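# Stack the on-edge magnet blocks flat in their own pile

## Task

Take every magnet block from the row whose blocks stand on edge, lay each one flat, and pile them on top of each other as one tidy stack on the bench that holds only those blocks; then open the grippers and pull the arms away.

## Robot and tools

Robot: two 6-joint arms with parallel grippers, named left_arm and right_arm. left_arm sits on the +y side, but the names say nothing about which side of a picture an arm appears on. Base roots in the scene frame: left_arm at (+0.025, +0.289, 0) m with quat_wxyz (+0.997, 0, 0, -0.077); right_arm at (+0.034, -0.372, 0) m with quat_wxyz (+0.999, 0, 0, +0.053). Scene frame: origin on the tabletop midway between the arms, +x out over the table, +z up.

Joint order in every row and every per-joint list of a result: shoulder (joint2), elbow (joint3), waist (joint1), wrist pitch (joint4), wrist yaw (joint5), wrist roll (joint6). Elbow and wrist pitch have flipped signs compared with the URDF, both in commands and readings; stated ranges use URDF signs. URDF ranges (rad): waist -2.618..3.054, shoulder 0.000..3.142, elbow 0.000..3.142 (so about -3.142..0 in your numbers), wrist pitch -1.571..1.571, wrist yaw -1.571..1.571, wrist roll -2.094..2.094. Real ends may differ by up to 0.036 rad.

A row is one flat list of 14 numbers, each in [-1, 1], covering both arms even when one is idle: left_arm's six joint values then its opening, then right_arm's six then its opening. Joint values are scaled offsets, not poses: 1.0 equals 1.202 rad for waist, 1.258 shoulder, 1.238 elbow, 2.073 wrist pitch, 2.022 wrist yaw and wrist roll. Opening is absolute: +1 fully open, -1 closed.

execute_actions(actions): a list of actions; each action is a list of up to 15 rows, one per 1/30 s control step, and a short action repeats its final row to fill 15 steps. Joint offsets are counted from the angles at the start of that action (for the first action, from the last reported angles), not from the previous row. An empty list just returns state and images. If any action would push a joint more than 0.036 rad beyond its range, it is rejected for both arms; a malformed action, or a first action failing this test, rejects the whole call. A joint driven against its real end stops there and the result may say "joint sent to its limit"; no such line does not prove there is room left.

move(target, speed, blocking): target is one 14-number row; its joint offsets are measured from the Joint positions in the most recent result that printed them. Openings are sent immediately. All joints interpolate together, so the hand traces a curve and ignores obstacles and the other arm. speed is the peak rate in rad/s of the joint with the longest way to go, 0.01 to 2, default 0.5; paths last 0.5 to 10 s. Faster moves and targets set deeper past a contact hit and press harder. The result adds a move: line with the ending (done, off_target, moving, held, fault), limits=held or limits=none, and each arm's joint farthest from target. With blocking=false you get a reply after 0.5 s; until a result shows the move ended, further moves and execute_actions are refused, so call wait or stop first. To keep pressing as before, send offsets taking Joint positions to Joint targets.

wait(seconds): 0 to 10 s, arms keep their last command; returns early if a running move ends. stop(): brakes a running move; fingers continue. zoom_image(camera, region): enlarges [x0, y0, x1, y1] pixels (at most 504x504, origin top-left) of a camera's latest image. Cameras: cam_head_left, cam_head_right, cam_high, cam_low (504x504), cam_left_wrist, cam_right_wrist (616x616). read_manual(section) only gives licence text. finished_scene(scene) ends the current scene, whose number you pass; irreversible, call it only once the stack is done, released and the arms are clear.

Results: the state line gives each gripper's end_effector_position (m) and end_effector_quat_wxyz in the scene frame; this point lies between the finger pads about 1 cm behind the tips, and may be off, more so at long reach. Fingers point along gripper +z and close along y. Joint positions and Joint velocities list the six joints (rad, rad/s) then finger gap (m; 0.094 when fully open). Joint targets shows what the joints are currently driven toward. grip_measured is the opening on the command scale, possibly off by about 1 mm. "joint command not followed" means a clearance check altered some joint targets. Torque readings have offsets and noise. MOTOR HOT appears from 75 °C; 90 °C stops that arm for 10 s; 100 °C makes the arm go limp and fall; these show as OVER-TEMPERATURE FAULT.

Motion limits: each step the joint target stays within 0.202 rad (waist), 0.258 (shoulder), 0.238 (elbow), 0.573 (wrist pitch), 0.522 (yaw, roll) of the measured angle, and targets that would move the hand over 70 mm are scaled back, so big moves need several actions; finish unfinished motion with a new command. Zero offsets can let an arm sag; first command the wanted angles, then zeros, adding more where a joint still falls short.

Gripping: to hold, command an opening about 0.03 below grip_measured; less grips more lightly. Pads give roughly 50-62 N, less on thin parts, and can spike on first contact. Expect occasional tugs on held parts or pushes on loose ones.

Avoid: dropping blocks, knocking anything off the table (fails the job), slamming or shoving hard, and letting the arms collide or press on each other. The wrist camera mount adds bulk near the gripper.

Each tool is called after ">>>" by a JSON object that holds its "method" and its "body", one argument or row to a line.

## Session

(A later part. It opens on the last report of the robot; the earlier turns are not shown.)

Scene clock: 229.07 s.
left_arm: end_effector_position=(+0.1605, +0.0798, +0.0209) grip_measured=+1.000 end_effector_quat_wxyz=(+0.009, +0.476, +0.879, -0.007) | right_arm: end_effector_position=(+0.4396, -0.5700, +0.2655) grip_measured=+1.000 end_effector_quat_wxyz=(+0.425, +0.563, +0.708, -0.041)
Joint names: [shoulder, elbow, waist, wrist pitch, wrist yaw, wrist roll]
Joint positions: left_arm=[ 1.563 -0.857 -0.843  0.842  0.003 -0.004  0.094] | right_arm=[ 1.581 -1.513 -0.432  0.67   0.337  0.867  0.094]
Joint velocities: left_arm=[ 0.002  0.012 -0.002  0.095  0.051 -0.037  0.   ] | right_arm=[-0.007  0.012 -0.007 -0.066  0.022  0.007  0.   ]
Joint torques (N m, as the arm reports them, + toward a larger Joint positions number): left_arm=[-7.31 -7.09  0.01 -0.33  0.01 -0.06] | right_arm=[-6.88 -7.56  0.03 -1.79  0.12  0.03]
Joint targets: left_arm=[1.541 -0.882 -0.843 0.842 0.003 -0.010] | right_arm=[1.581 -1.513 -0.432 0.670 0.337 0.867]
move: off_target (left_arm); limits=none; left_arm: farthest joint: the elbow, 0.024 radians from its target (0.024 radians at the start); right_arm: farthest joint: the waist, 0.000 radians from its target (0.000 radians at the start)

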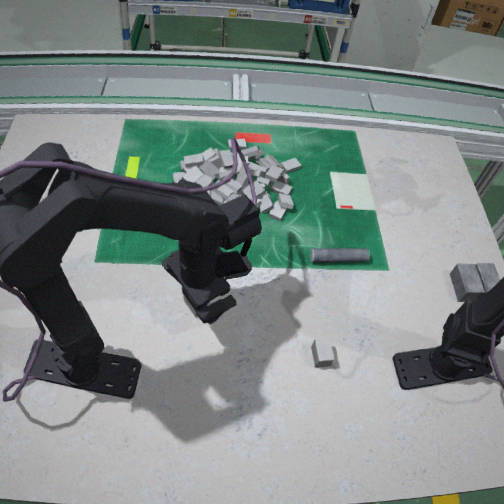

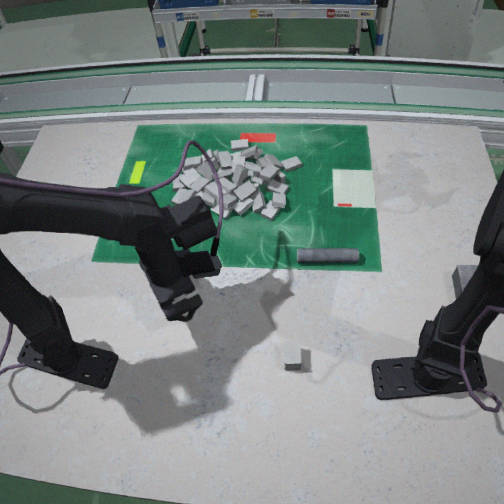

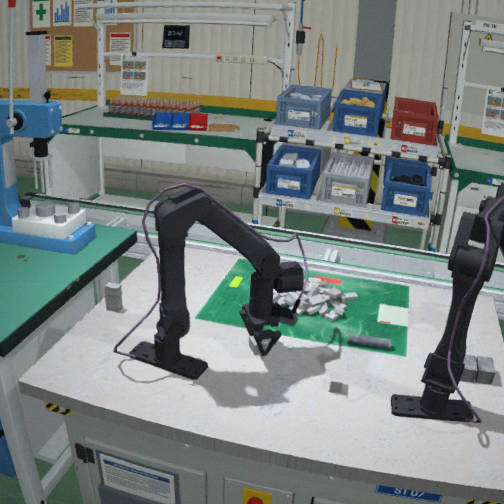

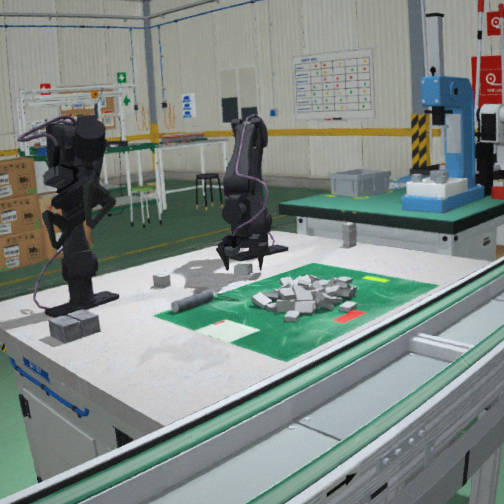

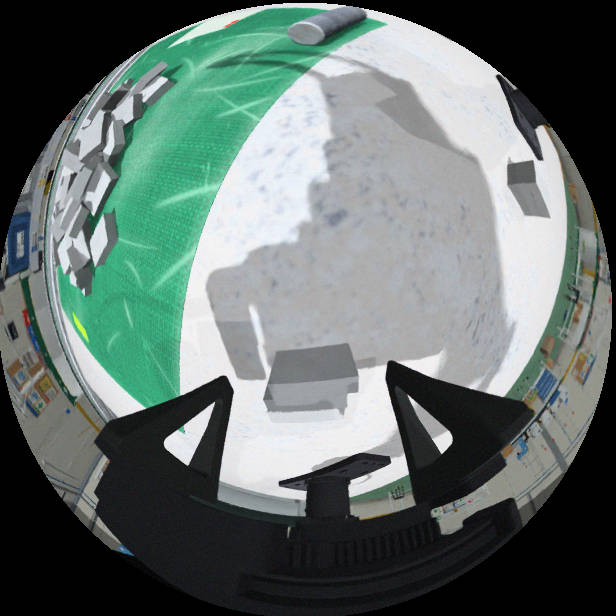

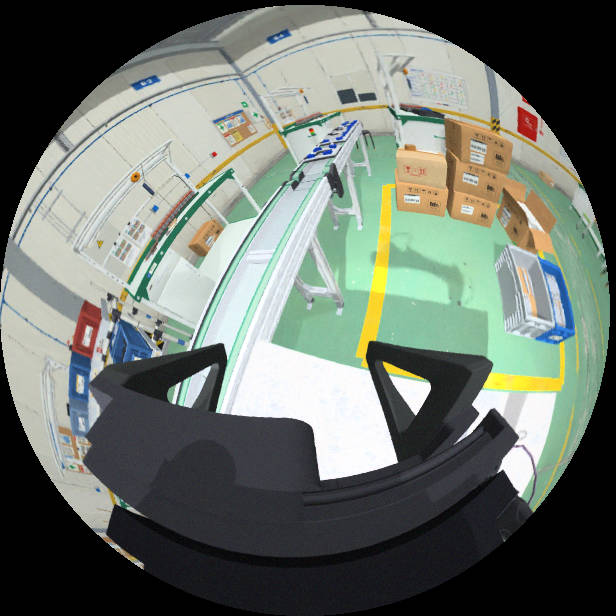

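>>> {"method": "execute_actions", "body": {
  "actions": [
    [[0,0,0,0,0,0,-0.2,0,0,0,0,0,0,1]],
    [[0,0,0,0,0,0,0.3,0,0,0,0,0,0,1]]
  ]
}}

>>> {"method": "move", "body": {
  "target": [0.484,-0.49,0,0.316,0,0,0.3,0,0,0,0,0,0,1],
  "speed": 0.4
}}

>>> {"method": "zoom_image", "body": {
  "camera": "cam_head_left",
  "region": [160, 240, 300, 360]
}}

Scene clock: 235.17 s.
left_arm: end_effector_position=(+0.1603, +0.0797, +0.0209) grip_measured=+0.298 end_effector_quat_wxyz=(+0.009, +0.476, +0.879, -0.007) | right_arm: end_effector_position=(+0.4396, -0.5700, +0.2655) grip_measured=+1.000 end_effector_quat_wxyz=(+0.425, +0.563, +0.708, -0.041)
Joint names: [shoulder, elbow, waist, wrist pitch, wrist yaw, wrist roll]
Joint positions: left_arm=[ 1.563 -0.857 -0.843  0.842  0.004 -0.004  0.061] | right_arm=[ 1.581 -1.513 -0.432  0.67   0.337  0.867  0.094]
Joint velocities: left_arm=[-0.007 -0.017 -0.002 -0.007 -0.081 -0.022 -0.   ] | right_arm=[ 0.002 -0.002 -0.002 -0.007 -0.022  0.037  0.   ]
Joint torques (N m, as the arm reports them, + toward a larger Joint positions number): left_arm=[-5.66 -5.34 -0.04 -0.32  0.01  0.  ] | right_arm=[-6.84 -7.52 -0.08 -1.8   0.13  0.04]
Joint targets: left_arm=[1.563 -0.857 -0.843 0.842 0.004 -0.004] | right_arm=[1.581 -1.513 -0.432 0.670 0.337 0.867]

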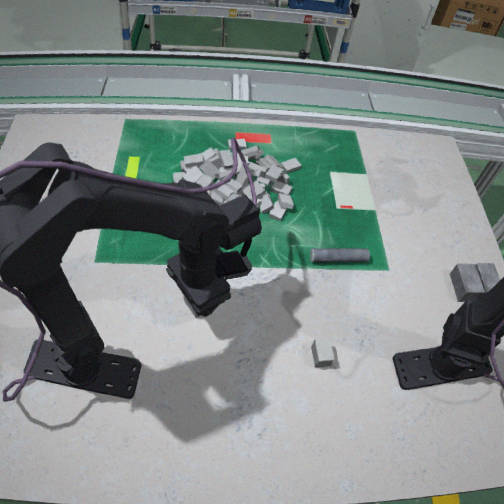

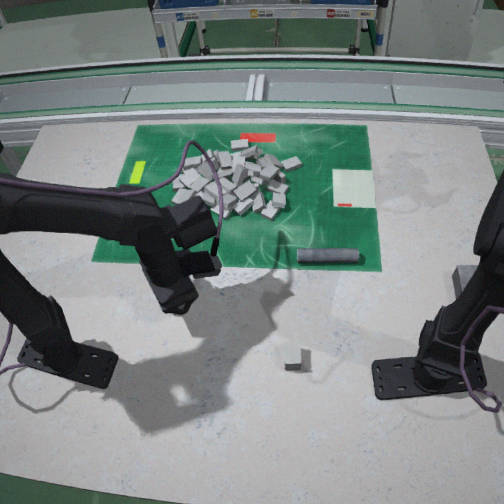

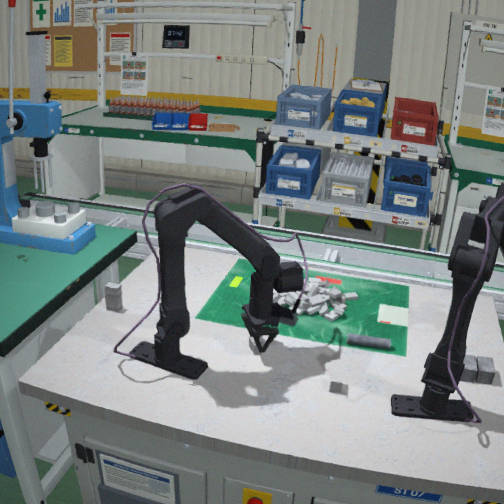

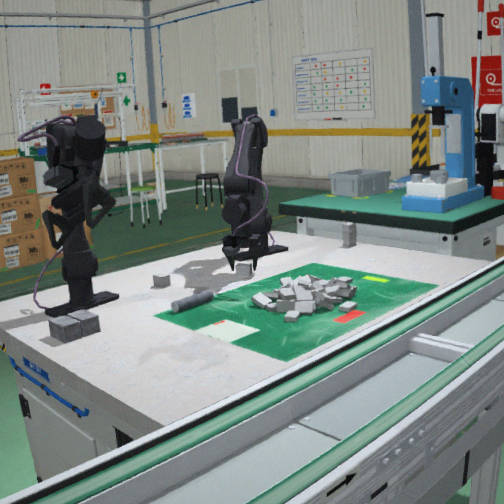

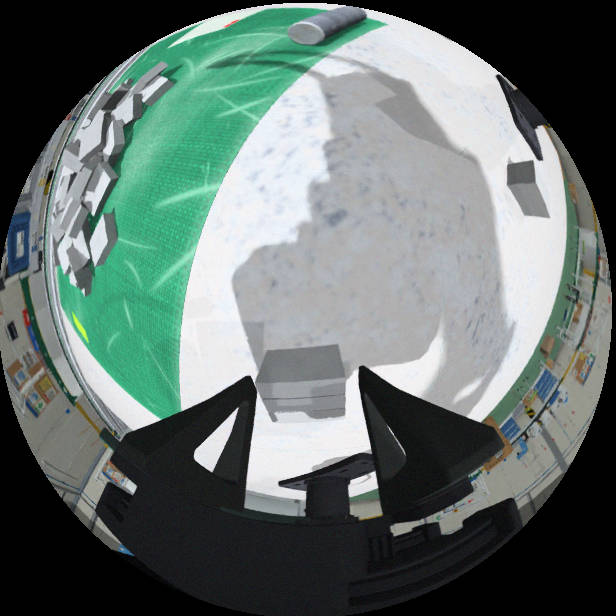

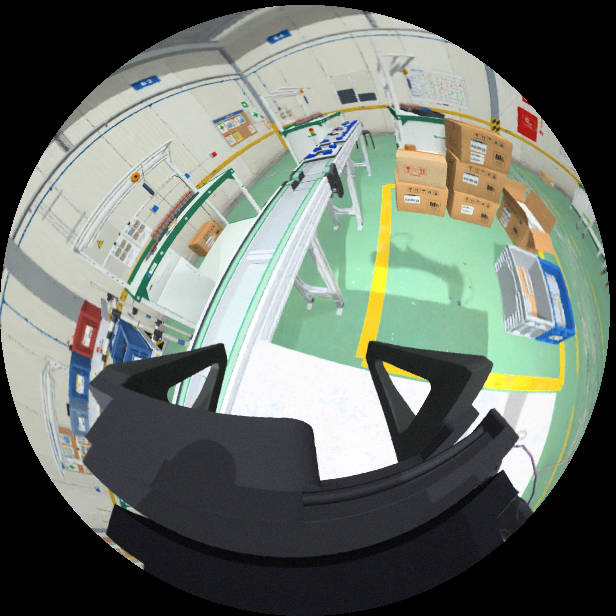

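Scene clock: 237.57 s.
left_arm: end_effector_position=(+0.1574, +0.0843, +0.0205) grip_measured=+0.298 end_effector_quat_wxyz=(-0.275, +0.452, +0.836, +0.148) | right_arm: end_effector_position=(+0.4396, -0.5700, +0.2655) grip_measured=+1.000 end_effector_quat_wxyz=(+0.425, +0.563, +0.708, -0.041)
Joint names: [shoulder, elbow, waist, wrist pitch, wrist yaw, wrist roll]
Joint positions: left_arm=[ 2.164 -1.441 -0.843  1.483  0.004 -0.004  0.061] | right_arm=[ 1.581 -1.513 -0.432  0.67   0.337  0.867  0.094]
Joint velocities: left_arm=[-0.007 -0.012 -0.002 -0.022 -0.066  0.066 -0.001] | right_arm=[-0.002  0.027 -0.017 -0.007  0.007  0.007  0.   ]
Joint torques (N m, as the arm reports them, + toward a larger Joint positions number): left_arm=[-9.59 -5.84 -0.02  1.28  0.   -0.01] | right_arm=[-6.85 -7.52  0.03 -1.79  0.13  0.03]
Joint targets: left_arm=[2.172 -1.464 -0.843 1.497 0.004 -0.004] | right_arm=[1.581 -1.513 -0.432 0.670 0.337 0.867]
move: off_target (left_arm); limits=none; left_arm: farthest joint: the elbow, 0.022 radians from its target (0.606 radians at the start); right_arm: farthest joint: the waist, 0.000 radians from its target (0.000 radians at the start)

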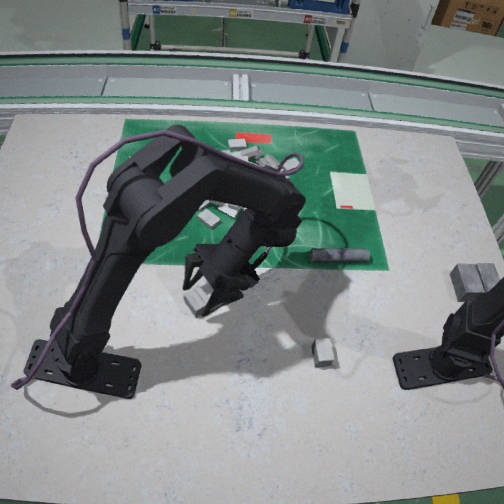

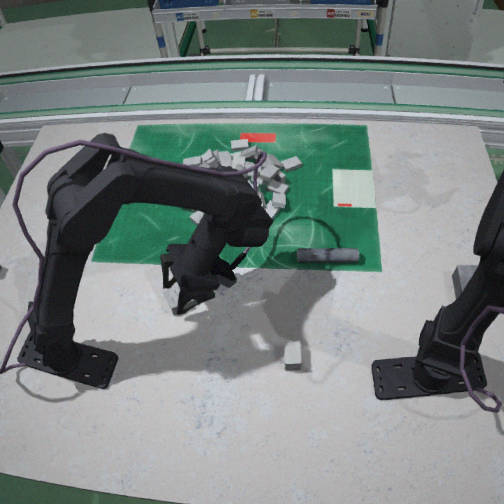

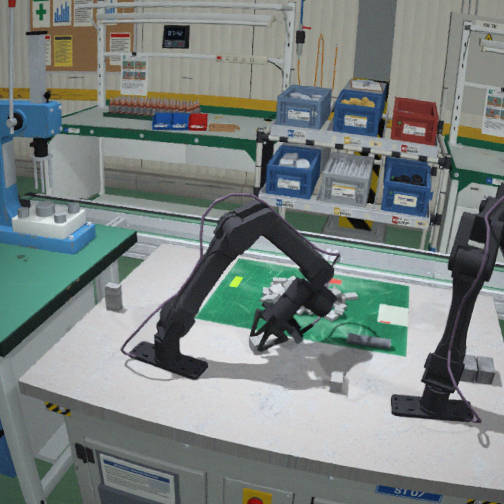

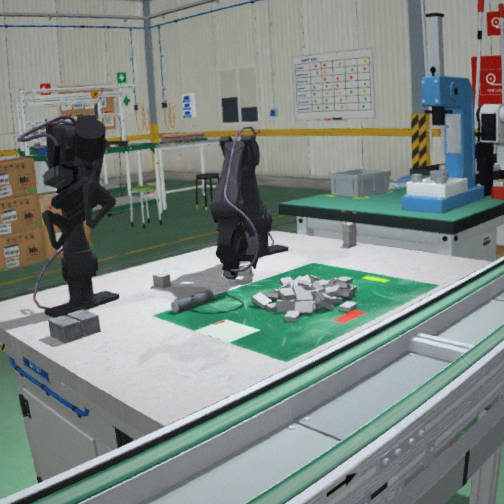

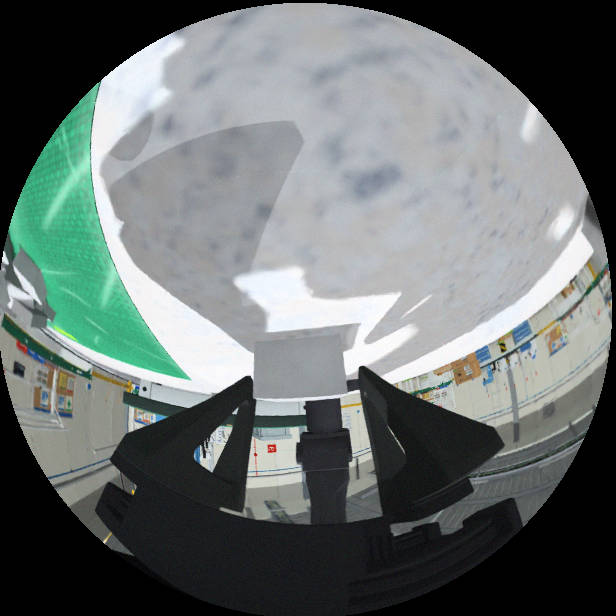

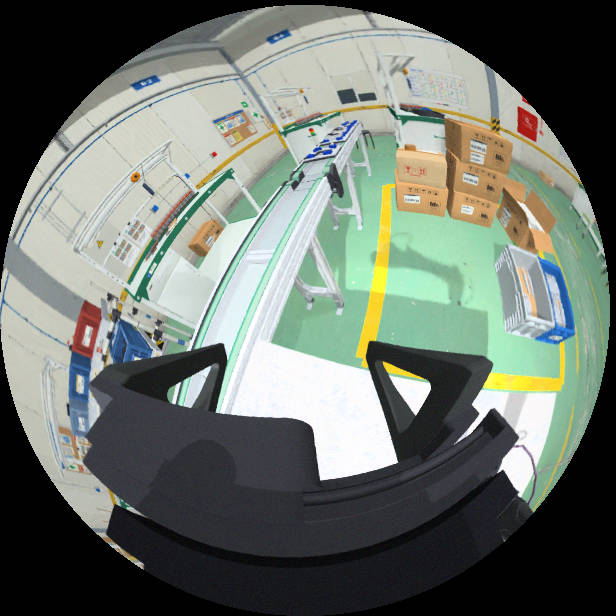

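Region (160, 240, 300, 360) of cam_head_left's 504x504 image, scaled by 3.600, with more detail than that image has; it fills the top 432 rows of this view, and the rest is white.

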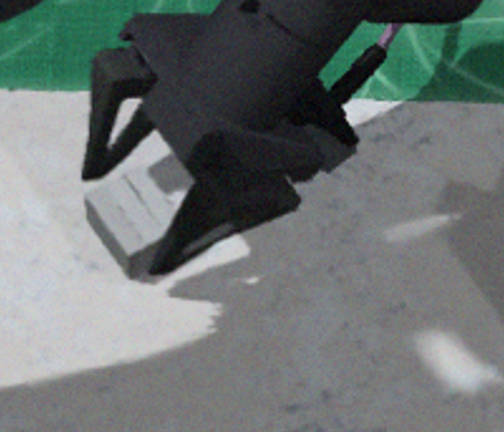

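>>> {"method": "move", "body": {
  "target": [0,0.021,0,0,0,0,0.3,0,0,0,0,0,0,1],
  "speed": 0.08
}}

>>> {"method": "move", "body": {
  "target": [0,0,0,0,0,0,-0.25,0,0,0,0,0,0,1]
}}

>>> {"method": "move", "body": {
  "target": [-0.16,0,0,0,0,0,-0.25,0,0,0,0,0,0,1],
  "speed": 0.3
}}

Scene clock: 242.93 s.
left_arm: end_effector_position=(+0.1550, +0.0879, +0.0196) grip_measured=+0.298 end_effector_quat_wxyz=(-0.280, +0.451, +0.834, +0.151) | right_arm: end_effector_position=(+0.4396, -0.5700, +0.2655) grip_measured=+1.000 end_effector_quat_wxyz=(+0.425, +0.563, +0.708, -0.041)
Joint names: [shoulder, elbow, waist, wrist pitch, wrist yaw, wrist roll]
Joint positions: left_arm=[ 2.164 -1.428 -0.843  1.483  0.004 -0.004  0.061] | right_arm=[ 1.581 -1.513 -0.432  0.67   0.337  0.867  0.094]
Joint velocities: left_arm=[-0.017 -0.002 -0.002 -0.051 -0.007  0.037  0.001] | right_arm=[ 0.017 -0.002 -0.007 -0.022  0.037 -0.081  0.   ]
Joint torques (N m, as the arm reports them, + toward a larger Joint positions number): left_arm=[-10.13  -3.22   0.     1.15   0.     0.  ] | right_arm=[-6.87 -7.53  0.06 -1.78  0.14  0.03]
Joint targets: left_arm=[2.164 -1.416 -0.843 1.483 0.004 -0.004] | right_arm=[1.581 -1.513 -0.432 0.670 0.337 0.867]
move: done; limits=none; left_arm: farthest joint: the elbow, 0.013 radians from its target (0.026 radians at the start); right_arm: farthest joint: the waist, 0.000 radians from its target (0.000 radians at the start)

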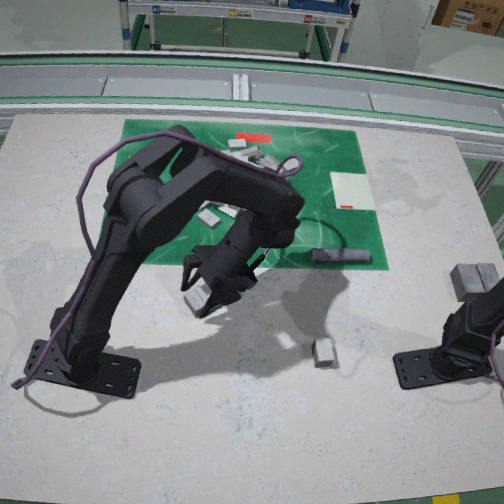

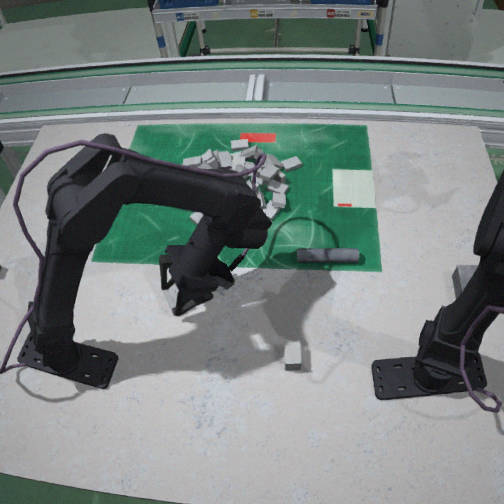

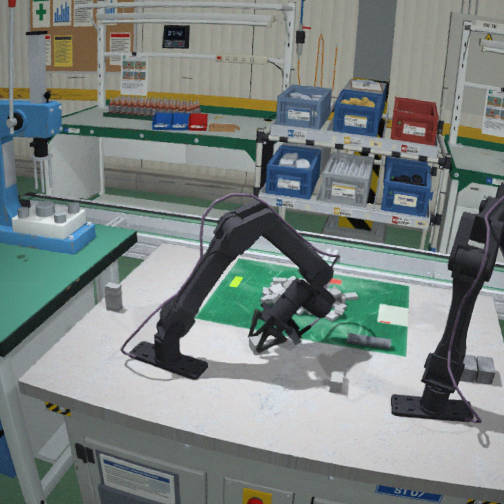

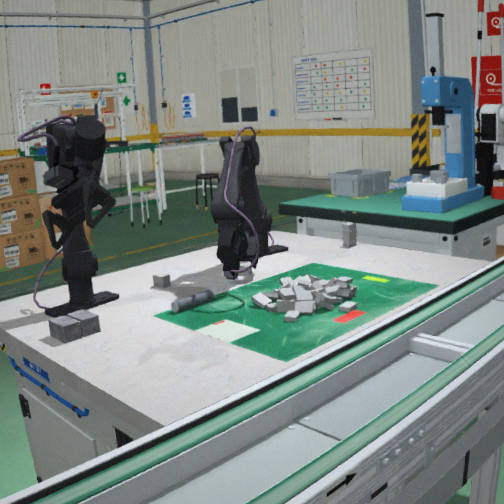

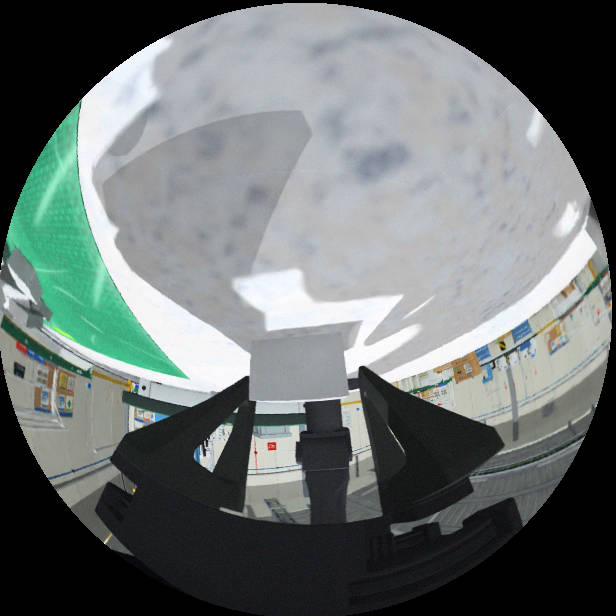

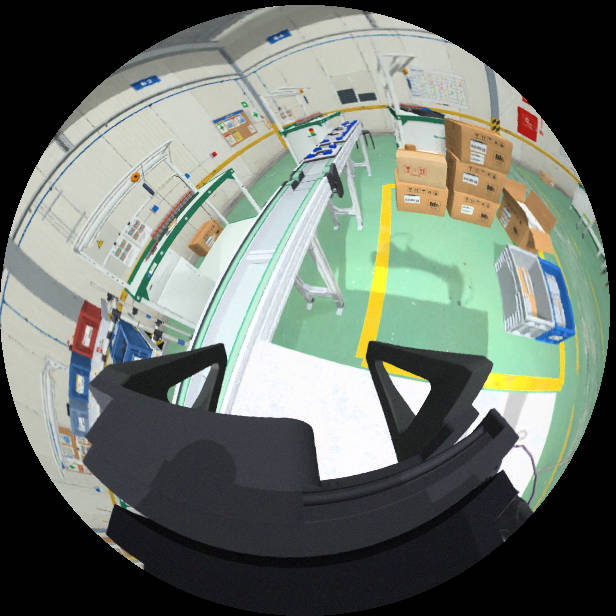

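Scene clock: 243.43 s.
left_arm: end_effector_position=(+0.1551, +0.0878, +0.0195) grip_measured=-0.132 end_effector_quat_wxyz=(-0.280, +0.451, +0.834, +0.151) | right_arm: end_effector_position=(+0.4396, -0.5700, +0.2655) grip_measured=+1.000 end_effector_quat_wxyz=(+0.425, +0.563, +0.708, -0.041)
Joint names: [shoulder, elbow, waist, wrist pitch, wrist yaw, wrist roll]
Joint positions: left_arm=[ 2.164 -1.428 -0.843  1.483  0.004 -0.004  0.041] | right_arm=[ 1.581 -1.513 -0.432  0.67   0.337  0.867  0.094]
Joint velocities: left_arm=[ 0.012 -0.007 -0.007  0.022  0.051  0.022  0.   ] | right_arm=[-0.002 -0.017  0.002 -0.051  0.007  0.007  0.   ]
Joint torques (N m, as the arm reports them, + toward a larger Joint positions number): left_arm=[-10.23  -4.19  -0.02   1.14   0.02   0.  ] | right_arm=[-6.86 -7.55  0.05 -1.79  0.14  0.04]
Joint targets: left_arm=[2.164 -1.428 -0.843 1.483 0.004 -0.004] | right_arm=[1.581 -1.513 -0.432 0.670 0.337 0.867]
move: done; limits=none; left_arm: farthest joint: the waist, 0.000 radians from its target (0.000 radians at the start); right_arm: farthest joint: the waist, 0.000 radians from its target (0.000 radians at the start)

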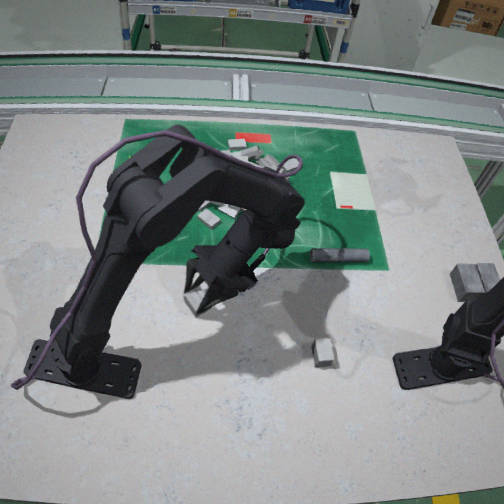

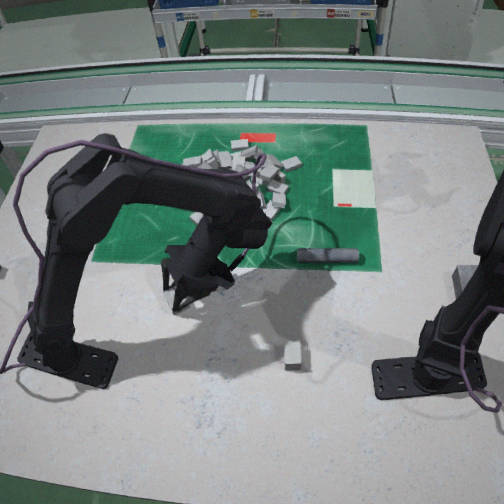

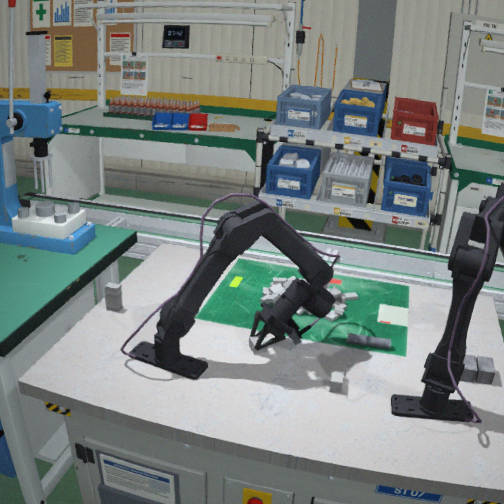

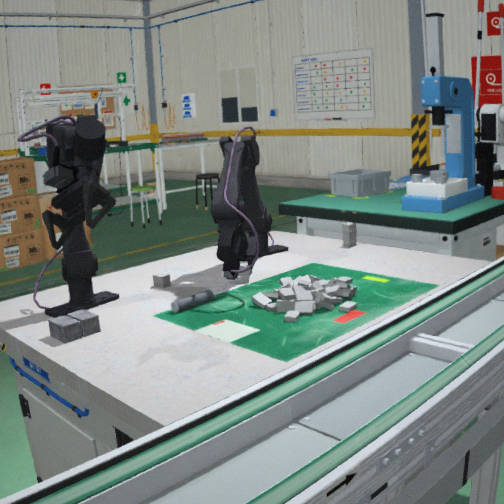

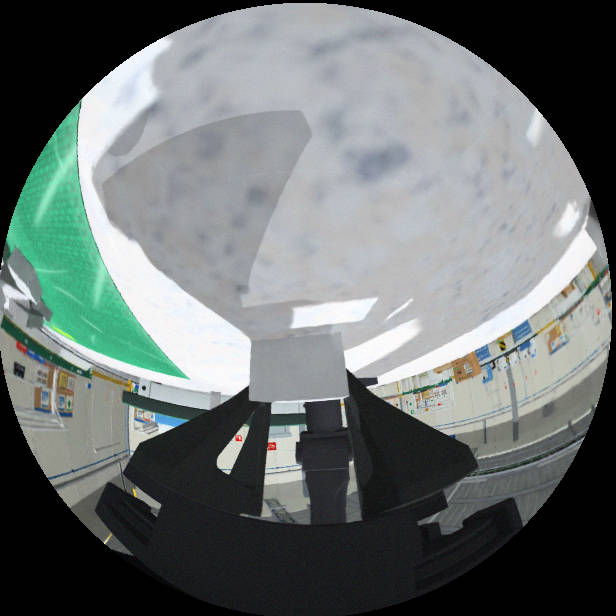

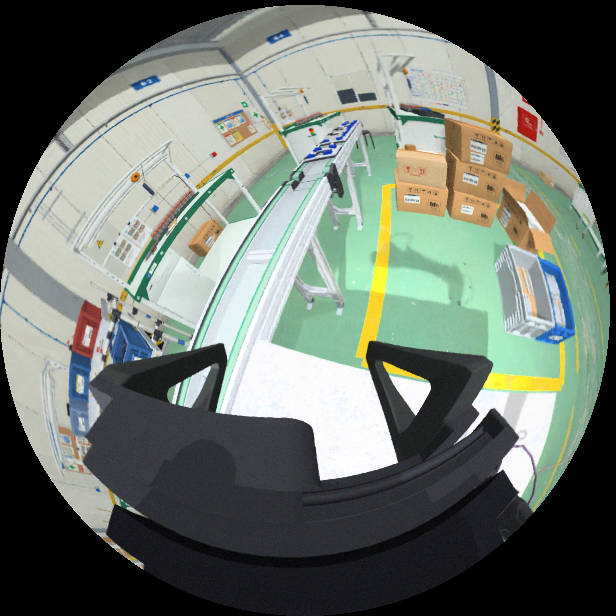

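Scene clock: 244.47 s.
left_arm: end_effector_position=(+0.1650, +0.0725, +0.0581) grip_measured=-0.132 end_effector_quat_wxyz=(-0.197, +0.464, +0.857, +0.105) | right_arm: end_effector_position=(+0.4396, -0.5700, +0.2655) grip_measured=+1.000 end_effector_quat_wxyz=(+0.425, +0.563, +0.708, -0.041)
Joint names: [shoulder, elbow, waist, wrist pitch, wrist yaw, wrist roll]
Joint positions: left_arm=[ 1.985 -1.428 -0.843  1.464  0.004 -0.004  0.041] | right_arm=[ 1.581 -1.513 -0.432  0.67   0.337  0.867  0.094]
Joint velocities: left_arm=[-0.022  0.007 -0.002 -0.007 -0.007  0.037  0.   ] | right_arm=[ 0.002 -0.002 -0.002 -0.022  0.081  0.022  0.   ]
Joint torques (N m, as the arm reports them, + toward a larger Joint positions number): left_arm=[-11.05  -4.83  -0.04   0.95   0.     0.  ] | right_arm=[-6.81 -7.53 -0.01 -1.78  0.13  0.03]
Joint targets: left_arm=[1.963 -1.428 -0.843 1.483 0.004 -0.004] | right_arm=[1.581 -1.513 -0.432 0.670 0.337 0.867]
move: off_target (left_arm); limits=none; left_arm: farthest joint: the shoulder, 0.023 radians from its target (0.201 radians at the start); right_arm: farthest joint: the waist, 0.000 radians from its target (0.000 radians at the start)

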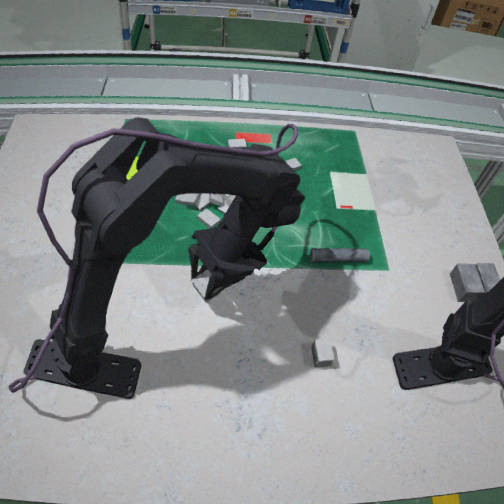

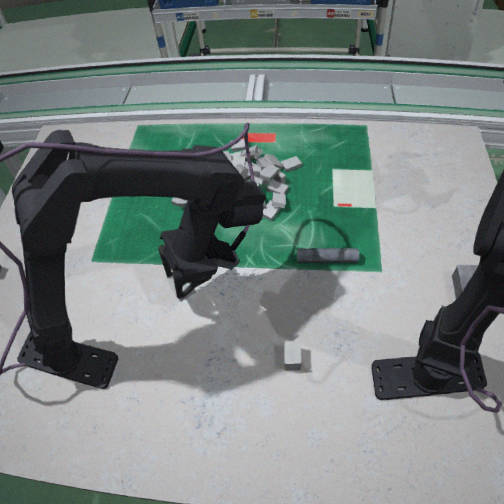

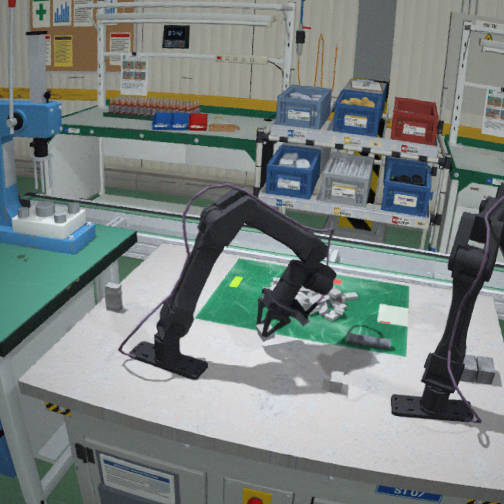

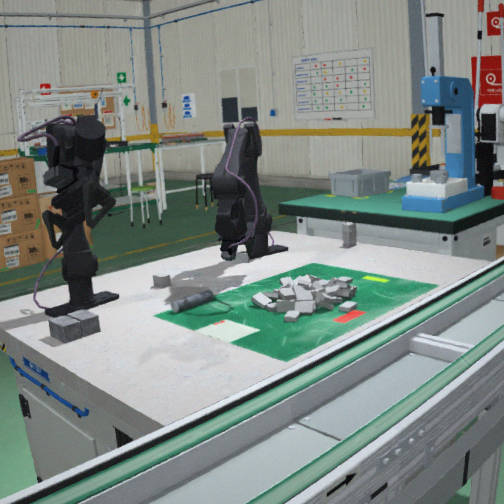

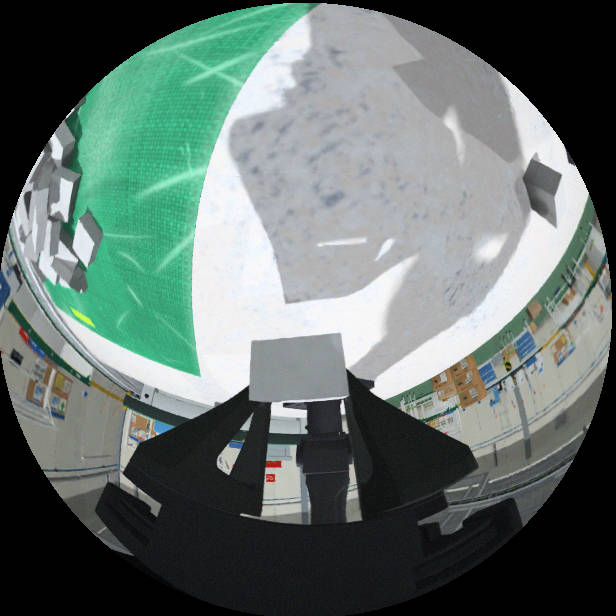

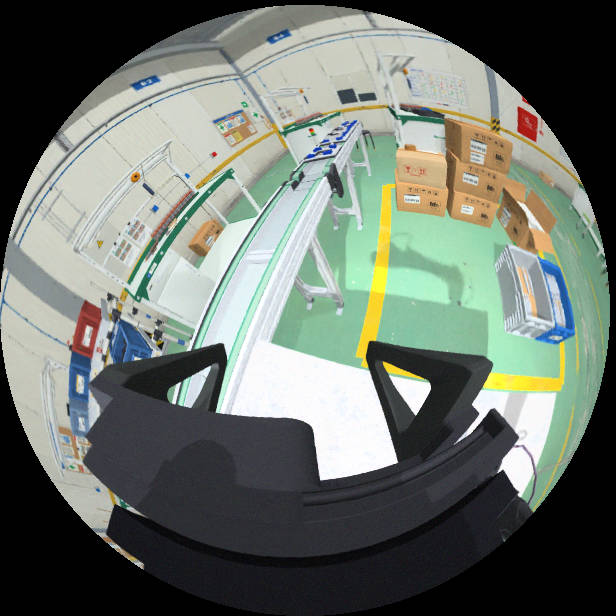

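>>> {"method": "move", "body": {
  "target": [-0.314,0.184,-0.428,-0.465,0.004,0,-0.25,0,0,0,0,0,0,1],
  "speed": 0.7
}}

Scene clock: 262.07 s.
left_arm: end_effector_position=(+0.0496, -0.1324, +0.1323) grip_measured=-0.132 end_effector_quat_wxyz=(+0.211, +0.654, +0.696, -0.207) | right_arm: end_effector_position=(+0.4396, -0.5700, +0.2655) grip_measured=+1.000 end_effector_quat_wxyz=(+0.425, +0.563, +0.708, -0.041)
Joint names: [shoulder, elbow, waist, wrist pitch, wrist yaw, wrist roll]
Joint positions: left_arm=[ 1.622 -1.203 -1.355  0.552  0.013 -0.004  0.041] | right_arm=[ 1.581 -1.513 -0.432  0.67   0.337  0.867  0.094]
Joint velocities: left_arm=[ 0.002  0.002  0.002 -0.022 -0.066 -0.022 -0.   ] | right_arm=[ 0.002 -0.017  0.007 -0.007  0.081 -0.007  0.   ]
Joint torques (N m, as the arm reports them, + toward a larger Joint positions number): left_arm=[-10.19  -6.37  -0.13  -2.08   0.     0.  ] | right_arm=[-6.91 -7.55  0.02 -1.8   0.11  0.03]
Joint targets: left_arm=[1.590 -1.200 -1.357 0.500 0.013 -0.004] | right_arm=[1.581 -1.513 -0.432 0.670 0.337 0.867]
move: off_target (left_arm); limits=none; left_arm: farthest joint: the wrist pitch, 0.052 radians from its target (0.964 radians at the start); right_arm: farthest joint: the waist, 0.000 radians from its target (0.000 radians at the start)

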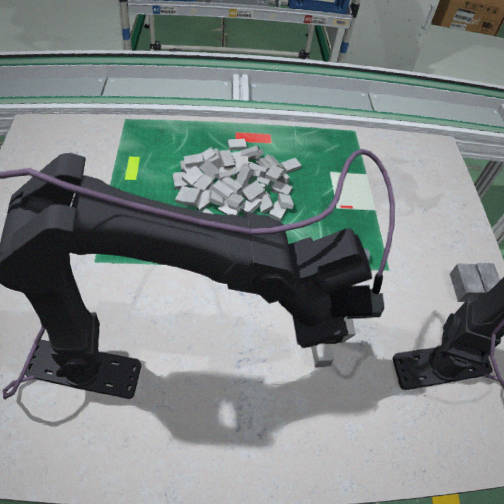

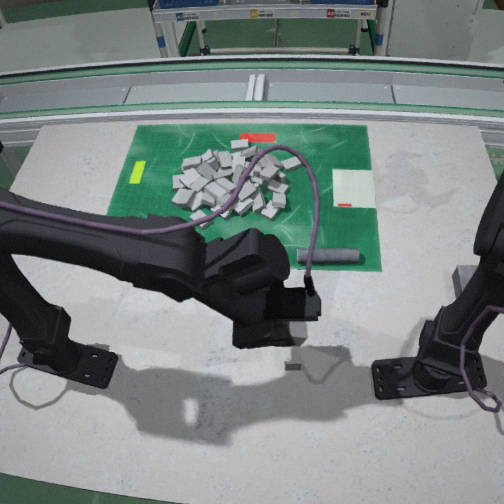

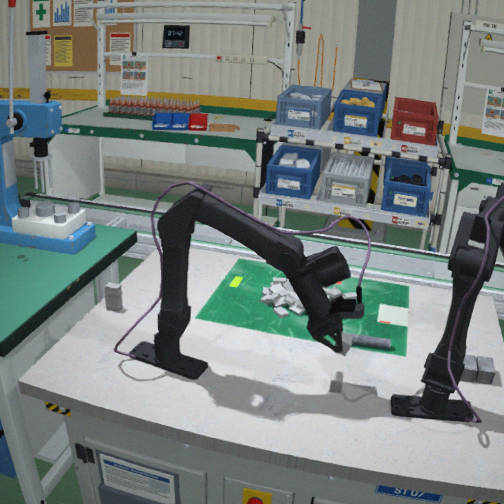

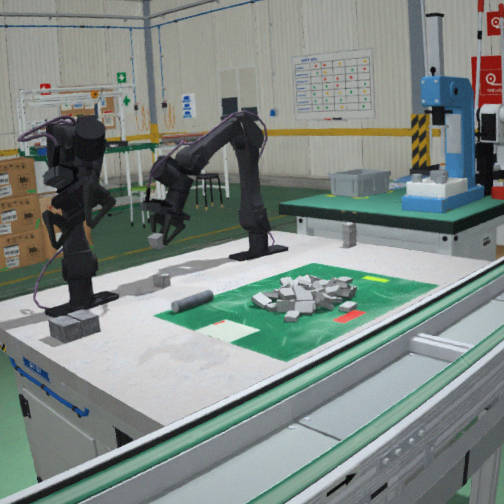

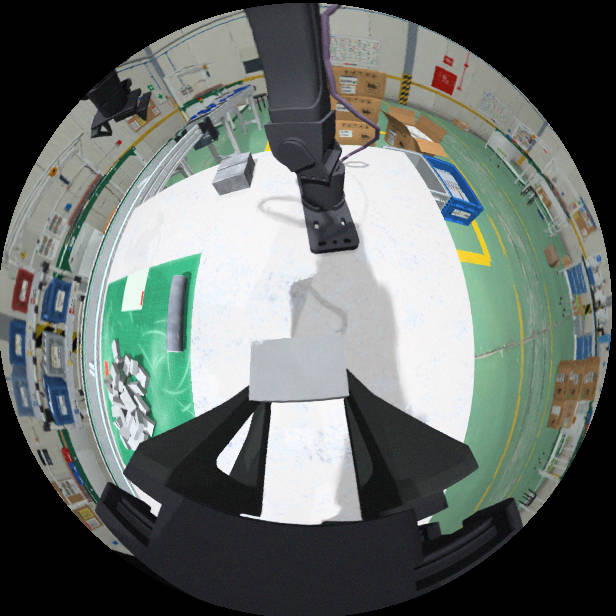

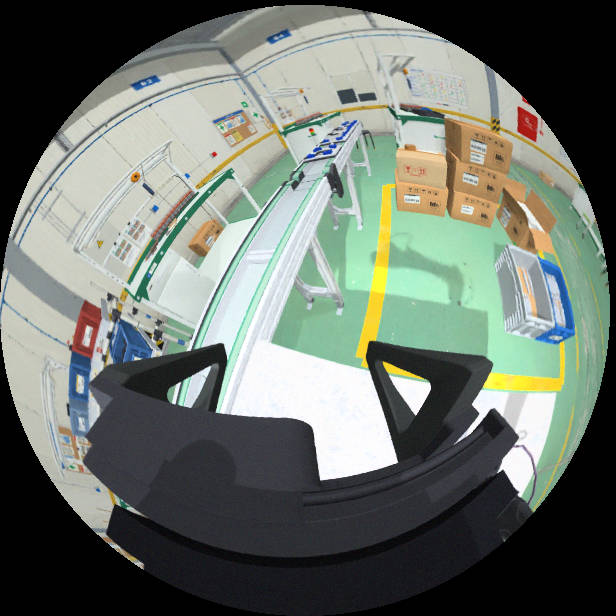

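>>> {"method": "move", "body": {
  "target": [-0.045,0.418,0,-0.425,0,0,-0.25,0,0,0,0,0,0,1],
  "speed": 0.5
}}

>>> {"method": "zoom_image", "body": {
  "camera": "cam_low",
  "region": [120,220,220,300]
}}

>>> {"method": "zoom_image", "body": {
  "camera": "cam_high",
  "region": [280,330,380,410]
}}

Scene clock: 280.33 s.
left_arm: end_effector_position=(+0.0496, -0.1317, +0.0718) grip_measured=-0.132 end_effector_quat_wxyz=(+0.317, +0.616, +0.653, -0.307) | right_arm: end_effector_position=(+0.4396, -0.5700, +0.2655) grip_measured=+1.000 end_effector_quat_wxyz=(+0.425, +0.563, +0.708, -0.041)
Joint names: [shoulder, elbow, waist, wrist pitch, wrist yaw, wrist roll]
Joint positions: left_arm=[ 1.603 -0.682 -1.355 -0.263  0.013 -0.004  0.041] | right_arm=[ 1.581 -1.513 -0.432  0.67   0.337  0.867  0.094]
Joint velocities: left_arm=[ 0.007 -0.007 -0.017 -0.051  0.051  0.051 -0.001] | right_arm=[-0.017  0.007 -0.012  0.037 -0.051 -0.007  0.   ]
Joint torques (N m, as the arm reports them, + toward a larger Joint positions number): left_arm=[-9.61 -6.17 -0.02 -2.67  0.    0.  ] | right_arm=[-6.87 -7.53  0.05 -1.8   0.12  0.04]
Joint targets: left_arm=[1.565 -0.686 -1.355 -0.329 0.013 -0.004] | right_arm=[1.581 -1.513 -0.432 0.670 0.337 0.867]
move: off_target (left_arm); limits=none; left_arm: farthest joint: the wrist pitch, 0.066 radians from its target (0.881 radians at the start); right_arm: farthest joint: the waist, 0.000 radians from its target (0.000 radians at the start)

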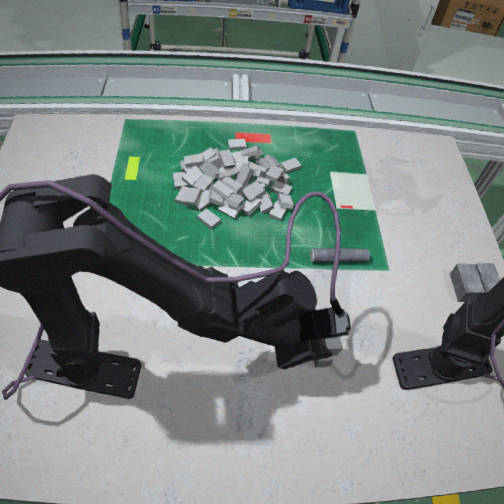

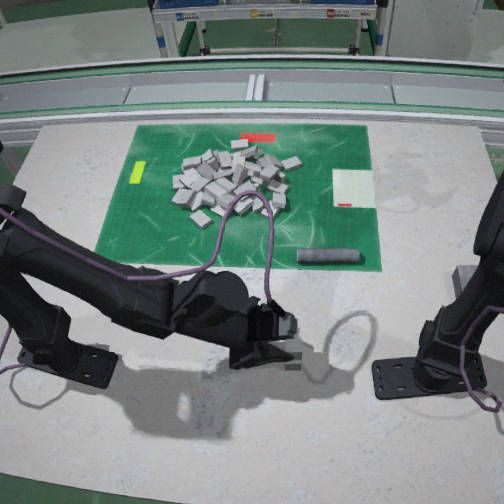

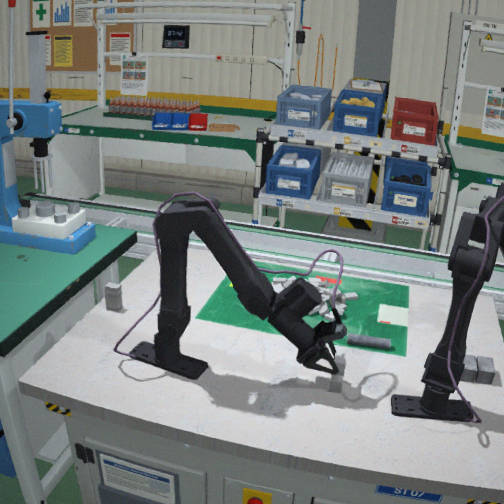

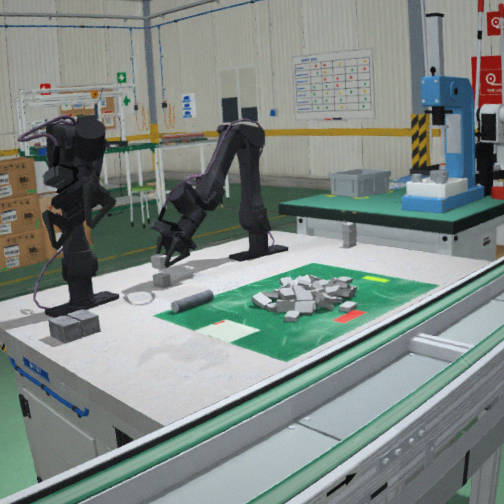

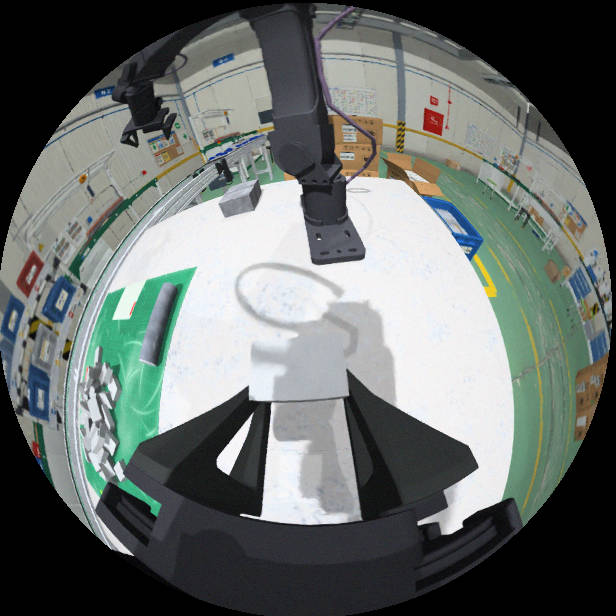

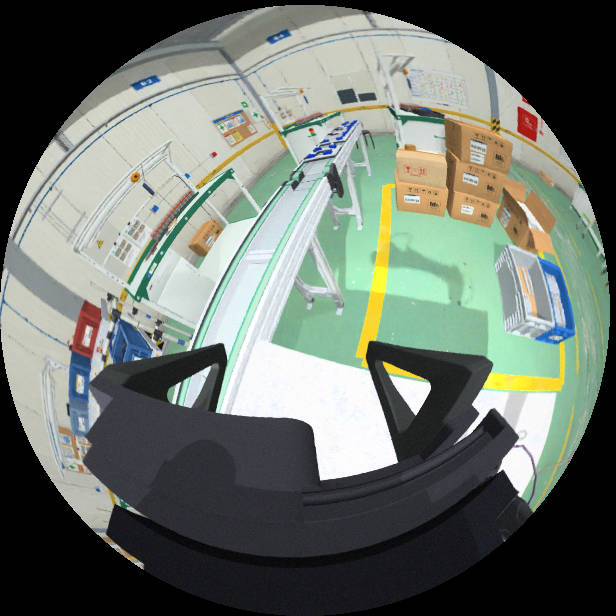

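Region (120, 220, 220, 300) of cam_low's 504x504 image, scaled by 5.040, with more detail than that image has; it fills the top 403 rows of this view, and the rest is white.

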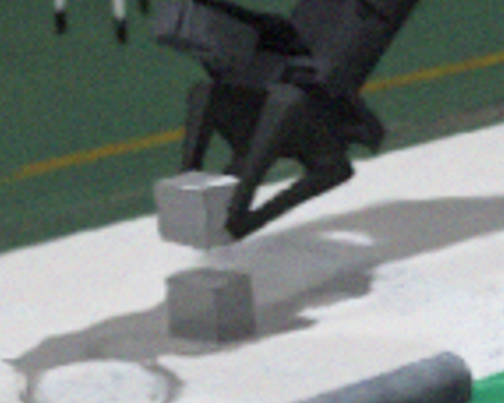

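Region (280, 330, 380, 410) of cam_high's 504x504 image, scaled by 5.040, with more detail than that image has; it fills the top 403 rows of this view, and the rest is white.

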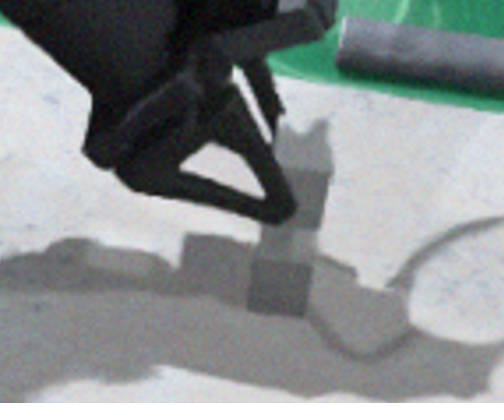

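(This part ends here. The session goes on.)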